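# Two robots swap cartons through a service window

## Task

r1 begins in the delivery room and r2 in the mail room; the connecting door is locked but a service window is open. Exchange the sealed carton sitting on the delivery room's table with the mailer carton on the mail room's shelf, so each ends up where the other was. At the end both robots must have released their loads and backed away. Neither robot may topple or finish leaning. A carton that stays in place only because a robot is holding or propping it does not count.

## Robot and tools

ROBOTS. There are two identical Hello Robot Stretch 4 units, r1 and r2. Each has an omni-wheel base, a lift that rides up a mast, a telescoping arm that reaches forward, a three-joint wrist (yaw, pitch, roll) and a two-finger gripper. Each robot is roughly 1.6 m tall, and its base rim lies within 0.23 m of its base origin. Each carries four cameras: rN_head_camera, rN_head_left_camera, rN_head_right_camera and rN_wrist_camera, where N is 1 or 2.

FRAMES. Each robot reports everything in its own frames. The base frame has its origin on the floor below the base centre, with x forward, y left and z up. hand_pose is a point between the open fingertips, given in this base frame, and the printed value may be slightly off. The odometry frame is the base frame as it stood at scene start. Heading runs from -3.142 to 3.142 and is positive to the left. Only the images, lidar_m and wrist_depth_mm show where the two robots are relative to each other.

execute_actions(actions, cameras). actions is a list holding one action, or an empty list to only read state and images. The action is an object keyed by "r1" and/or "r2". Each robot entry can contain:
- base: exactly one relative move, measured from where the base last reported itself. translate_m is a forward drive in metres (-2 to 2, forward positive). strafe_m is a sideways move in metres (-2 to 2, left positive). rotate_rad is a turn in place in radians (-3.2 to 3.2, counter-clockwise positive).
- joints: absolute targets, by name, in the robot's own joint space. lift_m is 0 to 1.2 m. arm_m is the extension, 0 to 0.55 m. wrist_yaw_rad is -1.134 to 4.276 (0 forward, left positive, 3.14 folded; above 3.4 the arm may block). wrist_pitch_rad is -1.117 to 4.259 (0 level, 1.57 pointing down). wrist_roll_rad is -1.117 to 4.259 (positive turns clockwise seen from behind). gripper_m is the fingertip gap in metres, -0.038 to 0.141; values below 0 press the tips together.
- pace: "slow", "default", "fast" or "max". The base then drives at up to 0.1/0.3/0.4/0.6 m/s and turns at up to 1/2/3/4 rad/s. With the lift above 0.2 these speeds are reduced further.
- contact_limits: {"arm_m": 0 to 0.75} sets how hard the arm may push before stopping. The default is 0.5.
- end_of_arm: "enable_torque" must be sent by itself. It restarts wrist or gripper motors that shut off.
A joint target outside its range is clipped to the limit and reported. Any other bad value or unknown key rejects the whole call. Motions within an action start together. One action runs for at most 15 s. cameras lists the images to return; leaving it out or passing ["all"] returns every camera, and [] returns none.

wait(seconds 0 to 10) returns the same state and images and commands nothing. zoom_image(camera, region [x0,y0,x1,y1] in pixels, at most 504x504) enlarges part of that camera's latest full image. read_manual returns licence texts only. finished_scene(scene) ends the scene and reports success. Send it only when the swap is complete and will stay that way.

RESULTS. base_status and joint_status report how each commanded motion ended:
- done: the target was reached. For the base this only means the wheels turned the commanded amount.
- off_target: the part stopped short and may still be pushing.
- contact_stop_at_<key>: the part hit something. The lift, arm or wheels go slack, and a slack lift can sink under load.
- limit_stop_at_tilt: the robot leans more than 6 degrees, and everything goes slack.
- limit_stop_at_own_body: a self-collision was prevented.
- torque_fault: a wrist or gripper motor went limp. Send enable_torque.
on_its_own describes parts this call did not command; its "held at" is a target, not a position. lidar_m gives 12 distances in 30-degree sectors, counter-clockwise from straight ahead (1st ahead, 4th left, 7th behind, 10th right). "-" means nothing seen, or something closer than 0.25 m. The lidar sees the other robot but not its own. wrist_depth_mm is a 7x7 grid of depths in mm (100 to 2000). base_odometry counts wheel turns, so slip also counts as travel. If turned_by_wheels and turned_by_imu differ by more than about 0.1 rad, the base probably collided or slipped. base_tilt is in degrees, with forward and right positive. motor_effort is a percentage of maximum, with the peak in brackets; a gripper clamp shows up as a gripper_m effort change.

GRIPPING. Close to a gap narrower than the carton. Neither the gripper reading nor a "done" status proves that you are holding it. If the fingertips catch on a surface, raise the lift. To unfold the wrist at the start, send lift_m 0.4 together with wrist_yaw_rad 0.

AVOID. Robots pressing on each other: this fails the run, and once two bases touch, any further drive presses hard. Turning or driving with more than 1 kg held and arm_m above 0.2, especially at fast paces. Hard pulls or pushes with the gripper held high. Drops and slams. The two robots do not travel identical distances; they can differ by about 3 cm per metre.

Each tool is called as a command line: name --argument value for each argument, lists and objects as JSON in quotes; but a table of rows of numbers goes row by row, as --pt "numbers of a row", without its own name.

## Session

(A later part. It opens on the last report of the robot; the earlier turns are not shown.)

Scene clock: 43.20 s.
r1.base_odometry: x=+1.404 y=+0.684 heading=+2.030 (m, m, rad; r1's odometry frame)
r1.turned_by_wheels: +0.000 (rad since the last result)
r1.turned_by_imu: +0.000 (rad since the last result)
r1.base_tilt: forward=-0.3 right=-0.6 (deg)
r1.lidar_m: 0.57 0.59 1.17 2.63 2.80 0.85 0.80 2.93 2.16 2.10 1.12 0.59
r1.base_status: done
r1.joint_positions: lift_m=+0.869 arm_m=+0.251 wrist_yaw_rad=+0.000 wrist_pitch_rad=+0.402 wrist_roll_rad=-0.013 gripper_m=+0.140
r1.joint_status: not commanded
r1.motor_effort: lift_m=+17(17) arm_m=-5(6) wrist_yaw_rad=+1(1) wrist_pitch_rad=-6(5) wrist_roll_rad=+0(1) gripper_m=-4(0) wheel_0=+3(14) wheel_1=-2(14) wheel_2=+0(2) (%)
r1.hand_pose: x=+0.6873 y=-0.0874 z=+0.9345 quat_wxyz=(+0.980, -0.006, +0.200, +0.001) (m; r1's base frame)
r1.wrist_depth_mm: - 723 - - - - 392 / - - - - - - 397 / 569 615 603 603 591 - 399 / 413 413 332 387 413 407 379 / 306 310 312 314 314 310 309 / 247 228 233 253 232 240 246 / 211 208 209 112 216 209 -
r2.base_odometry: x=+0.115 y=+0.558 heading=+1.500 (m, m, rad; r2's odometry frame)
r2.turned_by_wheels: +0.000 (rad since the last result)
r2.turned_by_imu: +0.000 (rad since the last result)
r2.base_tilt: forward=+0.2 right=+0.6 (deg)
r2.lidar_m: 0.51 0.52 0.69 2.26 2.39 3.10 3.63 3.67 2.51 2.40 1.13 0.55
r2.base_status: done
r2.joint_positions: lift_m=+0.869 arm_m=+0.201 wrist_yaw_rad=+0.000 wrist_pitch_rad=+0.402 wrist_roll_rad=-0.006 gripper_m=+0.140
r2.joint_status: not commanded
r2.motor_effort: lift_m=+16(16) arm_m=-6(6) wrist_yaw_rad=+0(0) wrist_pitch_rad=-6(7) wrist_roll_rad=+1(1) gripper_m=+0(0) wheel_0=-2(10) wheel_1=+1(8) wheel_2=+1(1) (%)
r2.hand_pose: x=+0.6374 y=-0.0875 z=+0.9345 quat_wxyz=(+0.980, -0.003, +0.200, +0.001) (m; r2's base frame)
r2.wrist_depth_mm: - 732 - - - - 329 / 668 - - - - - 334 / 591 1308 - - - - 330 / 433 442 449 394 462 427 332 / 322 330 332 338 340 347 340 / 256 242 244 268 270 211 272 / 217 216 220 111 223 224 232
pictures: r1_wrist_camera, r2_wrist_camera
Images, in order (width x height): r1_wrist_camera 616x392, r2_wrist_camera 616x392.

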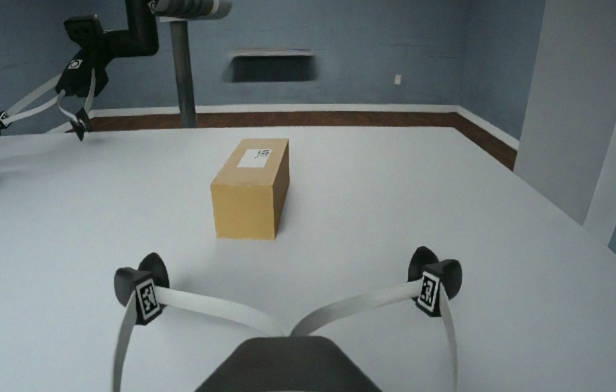

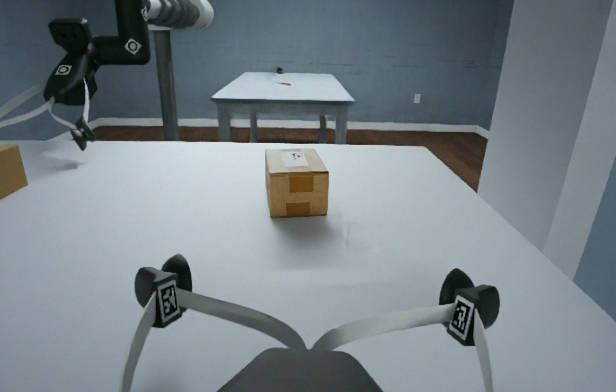

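execute_actions --actions '[{"r1":{"base":{"strafe_m":0.04},"joints":{"arm_m":0.42}},"r2":{"base":{"strafe_m":0.025},"joints":{"arm_m":0.425}}}]' --cameras '[]'

execute_actions --actions '[{"r1":{"joints":{"gripper_m":0.0}},"r2":{"joints":{"gripper_m":0.01}}}]' --cameras '[]'

execute_actions --actions '[{"r1":{"joints":{"lift_m":0.91,"arm_m":0.05}},"r2":{"base":{"translate_m":-0.5},"joints":{"lift_m":0.91,"arm_m":0.1}}}]' --cameras '["r1_wrist_camera","r2_wrist_camera"]'

execute_actions --actions '[{"r1":{"base":{"rotate_rad":2.9}},"r2":{"base":{"rotate_rad":-2.97}}}]' --cameras '[]'

execute_actions --actions '[{"r1":{"base":{"translate_m":0.15},"joints":{"arm_m":0.54,"lift_m":0.78}},"r2":{"base":{"translate_m":2},"joints":{"arm_m":0.42,"lift_m":0.78},"pace":"max"}}]' --cameras '["r1_head_camera","r2_head_camera"]'

Scene clock: 45.23 s.
r1.base_odometry: x=+1.368 y=+0.666 heading=+2.030 (m, m, rad; r1's odometry frame)
r1.turned_by_wheels: +0.000 (rad since the last result)
r1.turned_by_imu: +0.000 (rad since the last result)
r1.base_tilt: forward=-0.3 right=-0.6 (deg)
r1.lidar_m: 0.54 0.60 1.18 2.59 2.72 0.83 0.80 3.01 2.19 2.12 1.07 0.60
r1.base_status: done
r1.joint_positions: lift_m=+0.869 arm_m=+0.419 wrist_yaw_rad=+0.000 wrist_pitch_rad=+0.402 wrist_roll_rad=-0.013 gripper_m=+0.140
r1.joint_status: all done
r1.motor_effort: lift_m=+17(17) arm_m=+6(4) wrist_yaw_rad=+1(1) wrist_pitch_rad=-6(6) wrist_roll_rad=+0(0) gripper_m=+0(1) wheel_0=-4(12) wheel_1=+4(11) wheel_2=+0(2) (%)
r1.hand_pose: x=+0.8553 y=-0.0874 z=+0.9345 quat_wxyz=(+0.980, -0.006, +0.200, +0.001) (m; r1's base frame)
r1.wrist_depth_mm: 349 - - - - - - / 375 - - - - - - / - - - - - - - / 415 410 413 389 407 407 407 / 307 310 312 220 312 310 309 / 247 230 189 177 232 239 244 / 210 206 207 112 215 209 -
r2.base_odometry: x=+0.090 y=+0.560 heading=+1.500 (m, m, rad; r2's odometry frame)
r2.turned_by_wheels: +0.000 (rad since the last result)
r2.turned_by_imu: -0.001 (rad since the last result)
r2.base_tilt: forward=+0.2 right=+0.6 (deg)
r2.lidar_m: 0.50 0.52 0.67 2.29 2.34 3.07 3.63 3.66 2.57 2.43 1.11 0.53
r2.base_status: done
r2.joint_positions: lift_m=+0.869 arm_m=+0.424 wrist_yaw_rad=+0.000 wrist_pitch_rad=+0.402 wrist_roll_rad=-0.006 gripper_m=+0.140
r2.joint_status: all done
r2.motor_effort: lift_m=+16(16) arm_m=+7(7) wrist_yaw_rad=-1(0) wrist_pitch_rad=-6(6) wrist_roll_rad=+0(2) gripper_m=-1(0) wheel_0=+1(8) wheel_1=-1(8) wheel_2=+0(0) (%)
r2.hand_pose: x=+0.8603 y=-0.0874 z=+0.9346 quat_wxyz=(+0.980, -0.003, +0.200, +0.001) (m; r2's base frame)
r2.wrist_depth_mm: 364 991 - - - - - / - - - - - - - / - - - - - - - / 436 436 445 445 459 - - / 322 329 332 240 342 343 - / 255 242 243 190 249 211 267 / 216 215 218 111 215 222 231
pictures: none
No camera images: the call's "cameras" was empty. Leave "cameras" out to get every camera's image.

Scene clock: 47.60 s.
r1.base_odometry: x=+1.368 y=+0.666 heading=+2.030 (m, m, rad; r1's odometry frame)
r1.turned_by_wheels: +0.000 (rad since the last result)
r1.turned_by_imu: +0.000 (rad since the last result)
r1.base_tilt: forward=-0.3 right=-0.6 (deg)
r1.lidar_m: 0.57 0.59 1.17 2.60 2.71 0.85 0.80 2.98 2.19 2.15 1.09 0.58
r1.base_status: not commanded
r1.joint_positions: lift_m=+0.869 arm_m=+0.419 wrist_yaw_rad=+0.000 wrist_pitch_rad=+0.403 wrist_roll_rad=-0.013 gripper_m=+0.001
r1.joint_status: all done
r1.motor_effort: lift_m=+17(17) arm_m=+6(6) wrist_yaw_rad=+1(1) wrist_pitch_rad=-7(7) wrist_roll_rad=+0(1) gripper_m=-25(27) wheel_0=-5(4) wheel_1=+4(4) wheel_2=+0(0) (%)
r1.hand_pose: x=+0.8553 y=-0.0874 z=+0.9344 quat_wxyz=(+0.980, -0.006, +0.200, +0.001) (m; r1's base frame)
r1.wrist_depth_mm: 349 - - - - - - / 379 - - - - - - / - - - - - - - / 410 410 407 384 410 404 410 / 306 310 297 210 312 309 306 / 245 236 182 169 189 246 246 / 209 204 208 112 213 204 -
r2.base_odometry: x=+0.090 y=+0.560 heading=+1.500 (m, m, rad; r2's odometry frame)
r2.turned_by_wheels: +0.000 (rad since the last result)
r2.turned_by_imu: -0.001 (rad since the last result)
r2.base_tilt: forward=+0.2 right=+0.6 (deg)
r2.lidar_m: 0.50 0.52 0.66 2.27 2.36 3.07 3.62 3.67 2.55 2.44 1.14 0.54
r2.base_status: not commanded
r2.joint_positions: lift_m=+0.869 arm_m=+0.424 wrist_yaw_rad=+0.000 wrist_pitch_rad=+0.403 wrist_roll_rad=-0.006 gripper_m=+0.011
r2.joint_status: all done
r2.motor_effort: lift_m=+16(16) arm_m=+6(6) wrist_yaw_rad=-1(1) wrist_pitch_rad=-8(7) wrist_roll_rad=+0(1) gripper_m=-31(30) wheel_0=+1(2) wheel_1=-1(1) wheel_2=+0(0) (%)
r2.hand_pose: x=+0.8602 y=-0.0874 z=+0.9344 quat_wxyz=(+0.980, -0.003, +0.200, +0.001) (m; r2's base frame)
r2.wrist_depth_mm: 359 991 - - - - - / - - - - - - - / - - - - - - - / 424 439 445 445 459 - - / 320 325 332 229 340 342 - / 254 258 189 181 185 270 270 / 215 211 217 111 206 213 230
pictures: none
No camera images: the call's "cameras" was empty. Leave "cameras" out to get every camera's image.

Scene clock: 50.73 s.
r1.base_odometry: x=+1.368 y=+0.666 heading=+2.030 (m, m, rad; r1's odometry frame)
r1.turned_by_wheels: +0.000 (rad since the last result)
r1.turned_by_imu: -0.001 (rad since the last result)
r1.base_tilt: forward=-0.3 right=-0.6 (deg)
r1.lidar_m: 0.53 0.58 1.18 2.58 2.73 0.86 0.80 2.97 2.18 2.12 1.06 0.58
r1.base_status: not commanded
r1.joint_positions: lift_m=+0.910 arm_m=+0.051 wrist_yaw_rad=+0.000 wrist_pitch_rad=+0.403 wrist_roll_rad=-0.013 gripper_m=+0.001
r1.joint_status: all done
r1.motor_effort: lift_m=+23(25) arm_m=-6(3) wrist_yaw_rad=+1(0) wrist_pitch_rad=-8(8) wrist_roll_rad=-1(0) gripper_m=-27(23) wheel_0=-4(4) wheel_1=+4(4) wheel_2=+0(0) (%)
r1.hand_pose: x=+0.4873 y=-0.0875 z=+0.9747 quat_wxyz=(+0.980, -0.006, +0.200, +0.001) (m; r1's base frame)
r1.wrist_depth_mm: - - - - - - 462 / - - - - - 621 492 / 768 741 750 741 732 627 521 / 512 508 512 480 508 504 564 / 382 384 368 209 384 384 379 / 353 342 182 168 189 357 676 / 699 699 699 112 699 732 723
r2.base_odometry: x=+0.055 y=+0.061 heading=+1.500 (m, m, rad; r2's odometry frame)
r2.turned_by_wheels: +0.000 (rad since the last result)
r2.turned_by_imu: +0.001 (rad since the last result)
r2.base_tilt: forward=+0.1 right=+0.6 (deg)
r2.lidar_m: 0.99 1.03 1.66 2.27 2.31 3.03 3.10 3.16 2.62 2.46 1.83 1.06
r2.base_status: done
r2.joint_positions: lift_m=+0.910 arm_m=+0.101 wrist_yaw_rad=+0.000 wrist_pitch_rad=+0.403 wrist_roll_rad=-0.006 gripper_m=+0.011
r2.joint_status: all done
r2.motor_effort: lift_m=+23(27) arm_m=-6(8) wrist_yaw_rad=-1(2) wrist_pitch_rad=-7(9) wrist_roll_rad=+1(1) gripper_m=-31(31) wheel_0=+0(5) wheel_1=+1(4) wheel_2=-1(4) (%)
r2.hand_pose: x=+0.5373 y=-0.0874 z=+0.9747 quat_wxyz=(+0.980, -0.003, +0.200, +0.001) (m; r2's base frame)
r2.wrist_depth_mm: 917 - - - - 820 842 / 931 - - - - 866 891 / 809 809 854 854 866 917 931 / 946 960 976 976 976 991 991 / 1042 1008 1060 231 1042 1042 1078 / 1098 1098 189 181 185 1118 1118 / 1182 1182 1182 111 1205 1182 1205
pictures: r1_wrist_camera, r2_wrist_camera
Images, in order (width x height): r1_wrist_camera 616x392, r2_wrist_camera 616x392.

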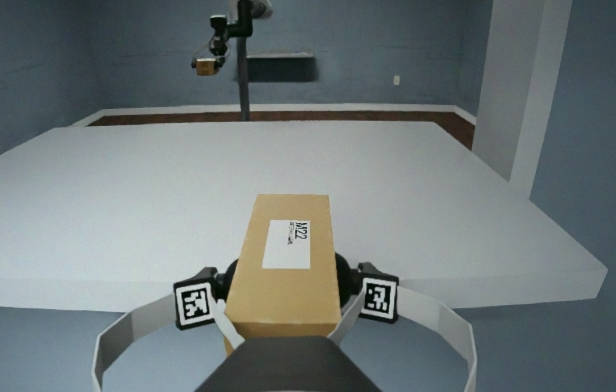

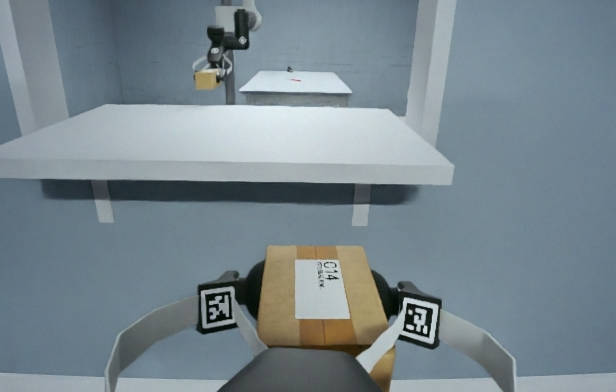

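Scene clock: 53.60 s.
r1.base_odometry: x=+1.368 y=+0.666 heading=-1.354 (m, m, rad; r1's odometry frame)
r1.turned_by_wheels: +2.899 (rad since the last result)
r1.turned_by_imu: +2.878 (rad since the last result)
r1.base_tilt: forward=-0.3 right=-0.6 (deg)
r1.lidar_m: 0.80 0.81 2.36 2.14 1.44 0.62 0.56 0.55 0.71 1.79 2.58 0.93
r1.base_status: done
r1.joint_positions: lift_m=+0.910 arm_m=+0.051 wrist_yaw_rad=+0.000 wrist_pitch_rad=+0.403 wrist_roll_rad=-0.013 gripper_m=+0.001
r1.joint_status: not commanded
r1.motor_effort: lift_m=+23(23) arm_m=-6(6) wrist_yaw_rad=+0(1) wrist_pitch_rad=-9(9) wrist_roll_rad=+0(0) gripper_m=-28(23) wheel_0=-5(12) wheel_1=-4(9) wheel_2=-1(4) (%)
r1.hand_pose: x=+0.4873 y=-0.0874 z=+0.9748 quat_wxyz=(+0.980, -0.006, +0.200, +0.001) (m; r1's base frame)
r1.wrist_depth_mm: - - - - - - - / - - - - - - - / - 1537 1205 1205 - - - / - 820 842 788 831 - - / 1756 634 634 210 750 - 1983 / 1537 640 182 169 188 1576 1661 / 1366 1098 1308 112 1336 1336 1336
r2.base_odometry: x=+0.055 y=+0.061 heading=-1.470 (m, m, rad; r2's odometry frame)
r2.turned_by_wheels: -2.970 (rad since the last result)
r2.turned_by_imu: -2.998 (rad since the last result)
r2.base_tilt: forward=+0.2 right=+0.6 (deg)
r2.lidar_m: 2.62 3.20 2.45 2.46 1.61 1.03 1.00 1.11 2.00 2.26 2.45 3.14
r2.base_status: done
r2.joint_positions: lift_m=+0.910 arm_m=+0.101 wrist_yaw_rad=+0.000 wrist_pitch_rad=+0.403 wrist_roll_rad=-0.006 gripper_m=+0.011
r2.joint_status: not commanded
r2.motor_effort: lift_m=+22(22) arm_m=-6(6) wrist_yaw_rad=-1(1) wrist_pitch_rad=-8(10) wrist_roll_rad=+1(1) gripper_m=-31(31) wheel_0=-1(4) wheel_1=+0(5) wheel_2=+0(6) (%)
r2.hand_pose: x=+0.5374 y=-0.0874 z=+0.9748 quat_wxyz=(+0.980, -0.003, +0.200, +0.001) (m; r2's base frame)
r2.wrist_depth_mm: - - - - - - - / - - - - - - - / - - - - - - - / - - - - - - - / - - - 229 - - - / 1661 1708 188 181 185 1708 1756 / 1366 1366 1397 111 1336 1366 1430
pictures: none
No camera images: the call's "cameras" was empty. Leave "cameras" out to get every camera's image.

Scene clock: 60.33 s.
r1.base_odometry: x=+1.400 y=+0.520 heading=-1.353 (m, m, rad; r1's odometry frame)
r1.turned_by_wheels: +0.001 (rad since the last result)
r1.turned_by_imu: -0.001 (rad since the last result)
r1.base_tilt: forward=-0.3 right=-0.6 (deg)
r1.lidar_m: 0.65 0.66 2.43 2.16 1.70 0.81 0.67 0.71 1.15 2.18 2.56 0.74
r1.base_status: done
r1.joint_positions: lift_m=+0.780 arm_m=+0.539 wrist_yaw_rad=+0.000 wrist_pitch_rad=+0.403 wrist_roll_rad=-0.013 gripper_m=+0.001
r1.joint_status: all done
r1.motor_effort: lift_m=+17(20) arm_m=+6(7) wrist_yaw_rad=+0(2) wrist_pitch_rad=-10(8) wrist_roll_rad=+0(0) gripper_m=-29(26) wheel_0=+3(9) wheel_1=+5(8) wheel_2=-1(5) (%)
r1.hand_pose: x=+0.9753 y=-0.0874 z=+0.8453 quat_wxyz=(+0.980, -0.006, +0.200, +0.001) (m; r1's base frame)
r1.wrist_depth_mm: - - - - - - - / - - - - - - - / 778 788 759 759 - - - / 525 525 521 484 525 - - / 392 397 377 211 399 394 1756 / 314 303 183 168 189 315 312 / 266 260 265 111 272 260 -
r2.base_odometry: x=+0.256 y=-1.929 heading=-1.470 (m, m, rad; r2's odometry frame)
r2.turned_by_wheels: +0.000 (rad since the last result)
r2.turned_by_imu: -0.008 (rad since the last result)
r2.base_tilt: forward=+0.1 right=+0.6 (deg)
r2.lidar_m: 0.62 0.69 1.75 2.27 2.45 3.27 3.24 3.22 2.52 2.49 0.81 0.65
r2.base_status: done
r2.joint_positions: lift_m=+0.780 arm_m=+0.419 wrist_yaw_rad=+0.000 wrist_pitch_rad=+0.403 wrist_roll_rad=-0.006 gripper_m=+0.011
r2.joint_status: all done
r2.motor_effort: lift_m=+17(24) arm_m=+6(7) wrist_yaw_rad=-2(1) wrist_pitch_rad=-9(11) wrist_roll_rad=+1(1) gripper_m=-31(30) wheel_0=+0(5) wheel_1=-1(3) wheel_2=+0(9) (%)
r2.hand_pose: x=+0.8552 y=-0.0874 z=+0.8452 quat_wxyz=(+0.980, -0.003, +0.200, +0.001) (m; r2's base frame)
r2.wrist_depth_mm: 436 418 407 394 379 368 359 / 459 445 430 413 399 387 377 / 496 473 455 436 418 413 397 / 521 492 480 462 445 433 418 / 413 421 424 230 430 439 424 / 325 332 189 181 185 343 343 / 274 270 278 111 265 273 289
pictures: r1_head_camera, r2_head_camera
Images, in order (width x height): r1_head_camera 420x560, r2_head_camera 420x560.

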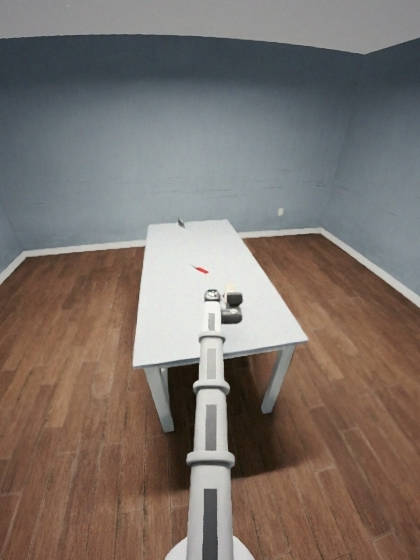

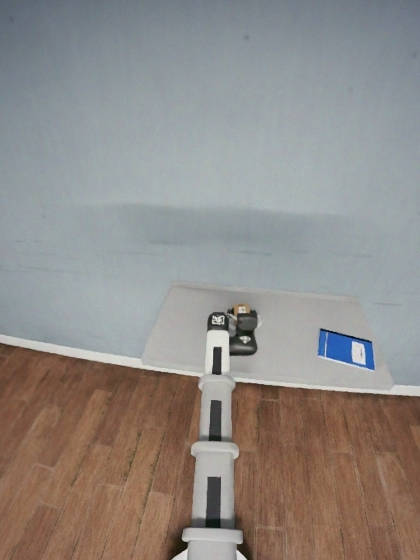

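execute_actions --actions '[{"r1":{"joints":{"lift_m":0.732}},"r2":{"joints":{"lift_m":0.732}}}]' --cameras '[]'

execute_actions --actions '[{"r1":{"joints":{"gripper_m":0.1}},"r2":{"joints":{"gripper_m":0.1}}}]' --cameras '[]'

execute_actions --actions '[{"r1":{"joints":{"arm_m":0.1},"pace":"fast"},"r2":{"joints":{"arm_m":0},"pace":"fast"}}]' --cameras '[]'

finished_scene --scene 2

Scene clock: 61.60 s.
r1.base_odometry: x=+1.400 y=+0.520 heading=-1.353 (m, m, rad; r1's odometry frame)
r1.turned_by_wheels: +0.000 (rad since the last result)
r1.turned_by_imu: +0.000 (rad since the last result)
r1.base_tilt: forward=-0.3 right=-0.6 (deg)
r1.lidar_m: 0.66 0.66 2.41 2.16 1.72 0.83 0.70 0.71 1.14 2.14 2.57 0.75
r1.base_status: not commanded
r1.joint_positions: lift_m=+0.732 arm_m=+0.539 wrist_yaw_rad=+0.000 wrist_pitch_rad=+0.403 wrist_roll_rad=-0.013 gripper_m=+0.001
r1.joint_status: all done
r1.motor_effort: lift_m=+17(17) arm_m=+6(6) wrist_yaw_rad=+0(0) wrist_pitch_rad=-8(8) wrist_roll_rad=+0(0) gripper_m=-29(29) wheel_0=+4(3) wheel_1=+5(5) wheel_2=-1(1) (%)
r1.hand_pose: x=+0.9753 y=-0.0874 z=+0.7973 quat_wxyz=(+0.980, -0.006, +0.200, +0.001) (m; r1's base frame)
r1.wrist_depth_mm: - - - - - - - / - 1182 1138 1118 - - - / 627 609 603 597 591 - - / 407 410 410 387 413 413 - / 307 312 298 210 312 310 307 / 246 238 183 169 189 248 245 / 210 206 207 112 215 204 -
r2.base_odometry: x=+0.256 y=-1.929 heading=-1.470 (m, m, rad; r2's odometry frame)
r2.turned_by_wheels: +0.000 (rad since the last result)
r2.turned_by_imu: +0.000 (rad since the last result)
r2.base_tilt: forward=+0.2 right=+0.6 (deg)
r2.lidar_m: 0.63 0.69 1.76 2.27 2.44 3.26 3.24 3.22 2.53 2.49 0.83 0.64
r2.base_status: not commanded
r2.joint_positions: lift_m=+0.732 arm_m=+0.419 wrist_yaw_rad=+0.000 wrist_pitch_rad=+0.403 wrist_roll_rad=-0.006 gripper_m=+0.011
r2.joint_status: all done
r2.motor_effort: lift_m=+16(16) arm_m=+6(6) wrist_yaw_rad=-1(1) wrist_pitch_rad=-8(8) wrist_roll_rad=+2(1) gripper_m=-30(31) wheel_0=+0(0) wheel_1=-1(1) wheel_2=+0(0) (%)
r2.hand_pose: x=+0.8552 y=-0.0874 z=+0.7973 quat_wxyz=(+0.980, -0.003, +0.200, +0.001) (m; r2's base frame)
r2.wrist_depth_mm: 436 421 407 394 382 368 359 / 462 445 430 418 399 389 382 / 488 473 455 442 427 407 399 / 433 439 445 455 433 424 413 / 322 329 332 229 342 343 342 / 256 260 188 181 185 272 268 / 217 213 219 111 208 214 231
pictures: none
No camera images: the call's "cameras" was empty. Leave "cameras" out to get every camera's image.

Scene clock: 63.40 s.
r1.base_odometry: x=+1.400 y=+0.520 heading=-1.353 (m, m, rad; r1's odometry frame)
r1.turned_by_wheels: +0.000 (rad since the last result)
r1.turned_by_imu: +0.000 (rad since the last result)
r1.base_tilt: forward=-0.3 right=-0.6 (deg)
r1.lidar_m: 0.66 0.66 2.41 2.17 1.71 0.79 0.70 0.68 1.15 2.14 2.54 0.71
r1.base_status: not commanded
r1.joint_positions: lift_m=+0.732 arm_m=+0.539 wrist_yaw_rad=+0.000 wrist_pitch_rad=+0.402 wrist_roll_rad=-0.013 gripper_m=+0.100
r1.joint_status: all done
r1.motor_effort: lift_m=+17(17) arm_m=+6(6) wrist_yaw_rad=+0(0) wrist_pitch_rad=-5(7) wrist_roll_rad=+0(0) gripper_m=-5(33) wheel_0=+3(4) wheel_1=+5(5) wheel_2=-1(1) (%)
r1.hand_pose: x=+0.9753 y=-0.0874 z=+0.7975 quat_wxyz=(+0.980, -0.006, +0.200, +0.001) (m; r1's base frame)
r1.wrist_depth_mm: - - - - - - - / - 1205 1138 1118 - - - / 627 609 603 591 603 - - / 410 413 413 389 410 415 - / 312 310 300 221 312 309 309 / 247 237 199 184 222 249 248 / 211 208 209 112 210 206 -
r2.base_odometry: x=+0.256 y=-1.929 heading=-1.470 (m, m, rad; r2's odometry frame)
r2.turned_by_wheels: +0.000 (rad since the last result)
r2.turned_by_imu: -0.001 (rad since the last result)
r2.base_tilt: forward=+0.1 right=+0.6 (deg)
r2.lidar_m: 0.62 0.69 1.76 2.27 2.44 3.29 3.22 3.21 2.53 2.47 0.82 0.64
r2.base_status: not commanded
r2.joint_positions: lift_m=+0.732 arm_m=+0.419 wrist_yaw_rad=+0.000 wrist_pitch_rad=+0.402 wrist_roll_rad=-0.006 gripper_m=+0.100
r2.joint_status: all done
r2.motor_effort: lift_m=+16(16) arm_m=+6(6) wrist_yaw_rad=-1(1) wrist_pitch_rad=-7(8) wrist_roll_rad=+1(1) gripper_m=-2(29) wheel_0=+0(0) wheel_1=-1(2) wheel_2=+0(0) (%)
r2.hand_pose: x=+0.8553 y=-0.0874 z=+0.7975 quat_wxyz=(+0.980, -0.003, +0.200, +0.001) (m; r2's base frame)
r2.wrist_depth_mm: 436 424 407 389 382 370 359 / 459 445 433 415 402 392 375 / 488 477 455 436 421 410 394 / 436 439 449 449 433 427 415 / 325 329 332 242 343 343 343 / 258 262 199 192 202 271 273 / 218 215 220 111 216 224 231
pictures: none
No camera images: the call's "cameras" was empty. Leave "cameras" out to get every camera's image.

Scene clock: 65.40 s.
r1.base_odometry: x=+1.400 y=+0.520 heading=-1.353 (m, m, rad; r1's odometry frame)
r1.turned_by_wheels: +0.000 (rad since the last result)
r1.turned_by_imu: +0.000 (rad since the last result)
r1.base_tilt: forward=-0.3 right=-0.6 (deg)
r1.lidar_m: 0.60 0.65 2.41 2.17 1.69 0.81 0.70 0.73 1.16 2.15 2.57 0.75
r1.base_status: not commanded
r1.joint_positions: lift_m=+0.732 arm_m=+0.101 wrist_yaw_rad=+0.000 wrist_pitch_rad=+0.402 wrist_roll_rad=-0.013 gripper_m=+0.100
r1.joint_status: all done
r1.motor_effort: lift_m=+17(17) arm_m=-6(7) wrist_yaw_rad=+2(0) wrist_pitch_rad=-6(6) wrist_roll_rad=+0(1) gripper_m=-1(2) wheel_0=+4(3) wheel_1=+5(5) wheel_2=-1(1) (%)
r1.hand_pose: x=+0.5374 y=-0.0875 z=+0.7975 quat_wxyz=(+0.980, -0.006, +0.200, +0.001) (m; r1's base frame)
r1.wrist_depth_mm: - - - - - - - / - 1229 1118 1138 - - - / 634 615 609 597 615 - - / 418 418 415 418 439 477 - / 355 397 427 466 488 559 1661 / 1281 1255 1255 1366 223 1229 1308 / 1118 1138 1118 112 1138 1098 1138
r2.base_odometry: x=+0.256 y=-1.929 heading=-1.470 (m, m, rad; r2's odometry frame)
r2.turned_by_wheels: +0.000 (rad since the last result)
r2.turned_by_imu: -0.001 (rad since the last result)
r2.base_tilt: forward=+0.1 right=+0.6 (deg)
r2.lidar_m: 0.62 0.69 1.75 2.27 2.44 3.27 3.22 3.21 2.54 2.49 0.84 0.64
r2.base_status: not commanded
r2.joint_positions: lift_m=+0.732 arm_m=+0.002 wrist_yaw_rad=+0.000 wrist_pitch_rad=+0.402 wrist_roll_rad=-0.006 gripper_m=+0.100
r2.joint_status: all done
r2.motor_effort: lift_m=+16(16) arm_m=-7(7) wrist_yaw_rad=+0(2) wrist_pitch_rad=-6(7) wrist_roll_rad=-1(1) gripper_m=-2(3) wheel_0=+0(0) wheel_1=-2(1) wheel_2=+0(0) (%)
r2.hand_pose: x=+0.4384 y=-0.0875 z=+0.7975 quat_wxyz=(+0.980, -0.003, +0.200, +0.000) (m; r2's base frame)
r2.wrist_depth_mm: 866 831 809 778 759 723 707 / 904 878 854 809 788 768 741 / 960 759 691 634 732 750 768 / 512 469 459 466 469 480 473 / 1118 1078 1008 960 946 413 399 / 1229 1160 203 1060 214 946 931 / 1160 1160 1138 111 1042 1025 991
pictures: none
No camera images: the call's "cameras" was empty. Leave "cameras" out to get every camera's image.

The scene is finished: the task was done.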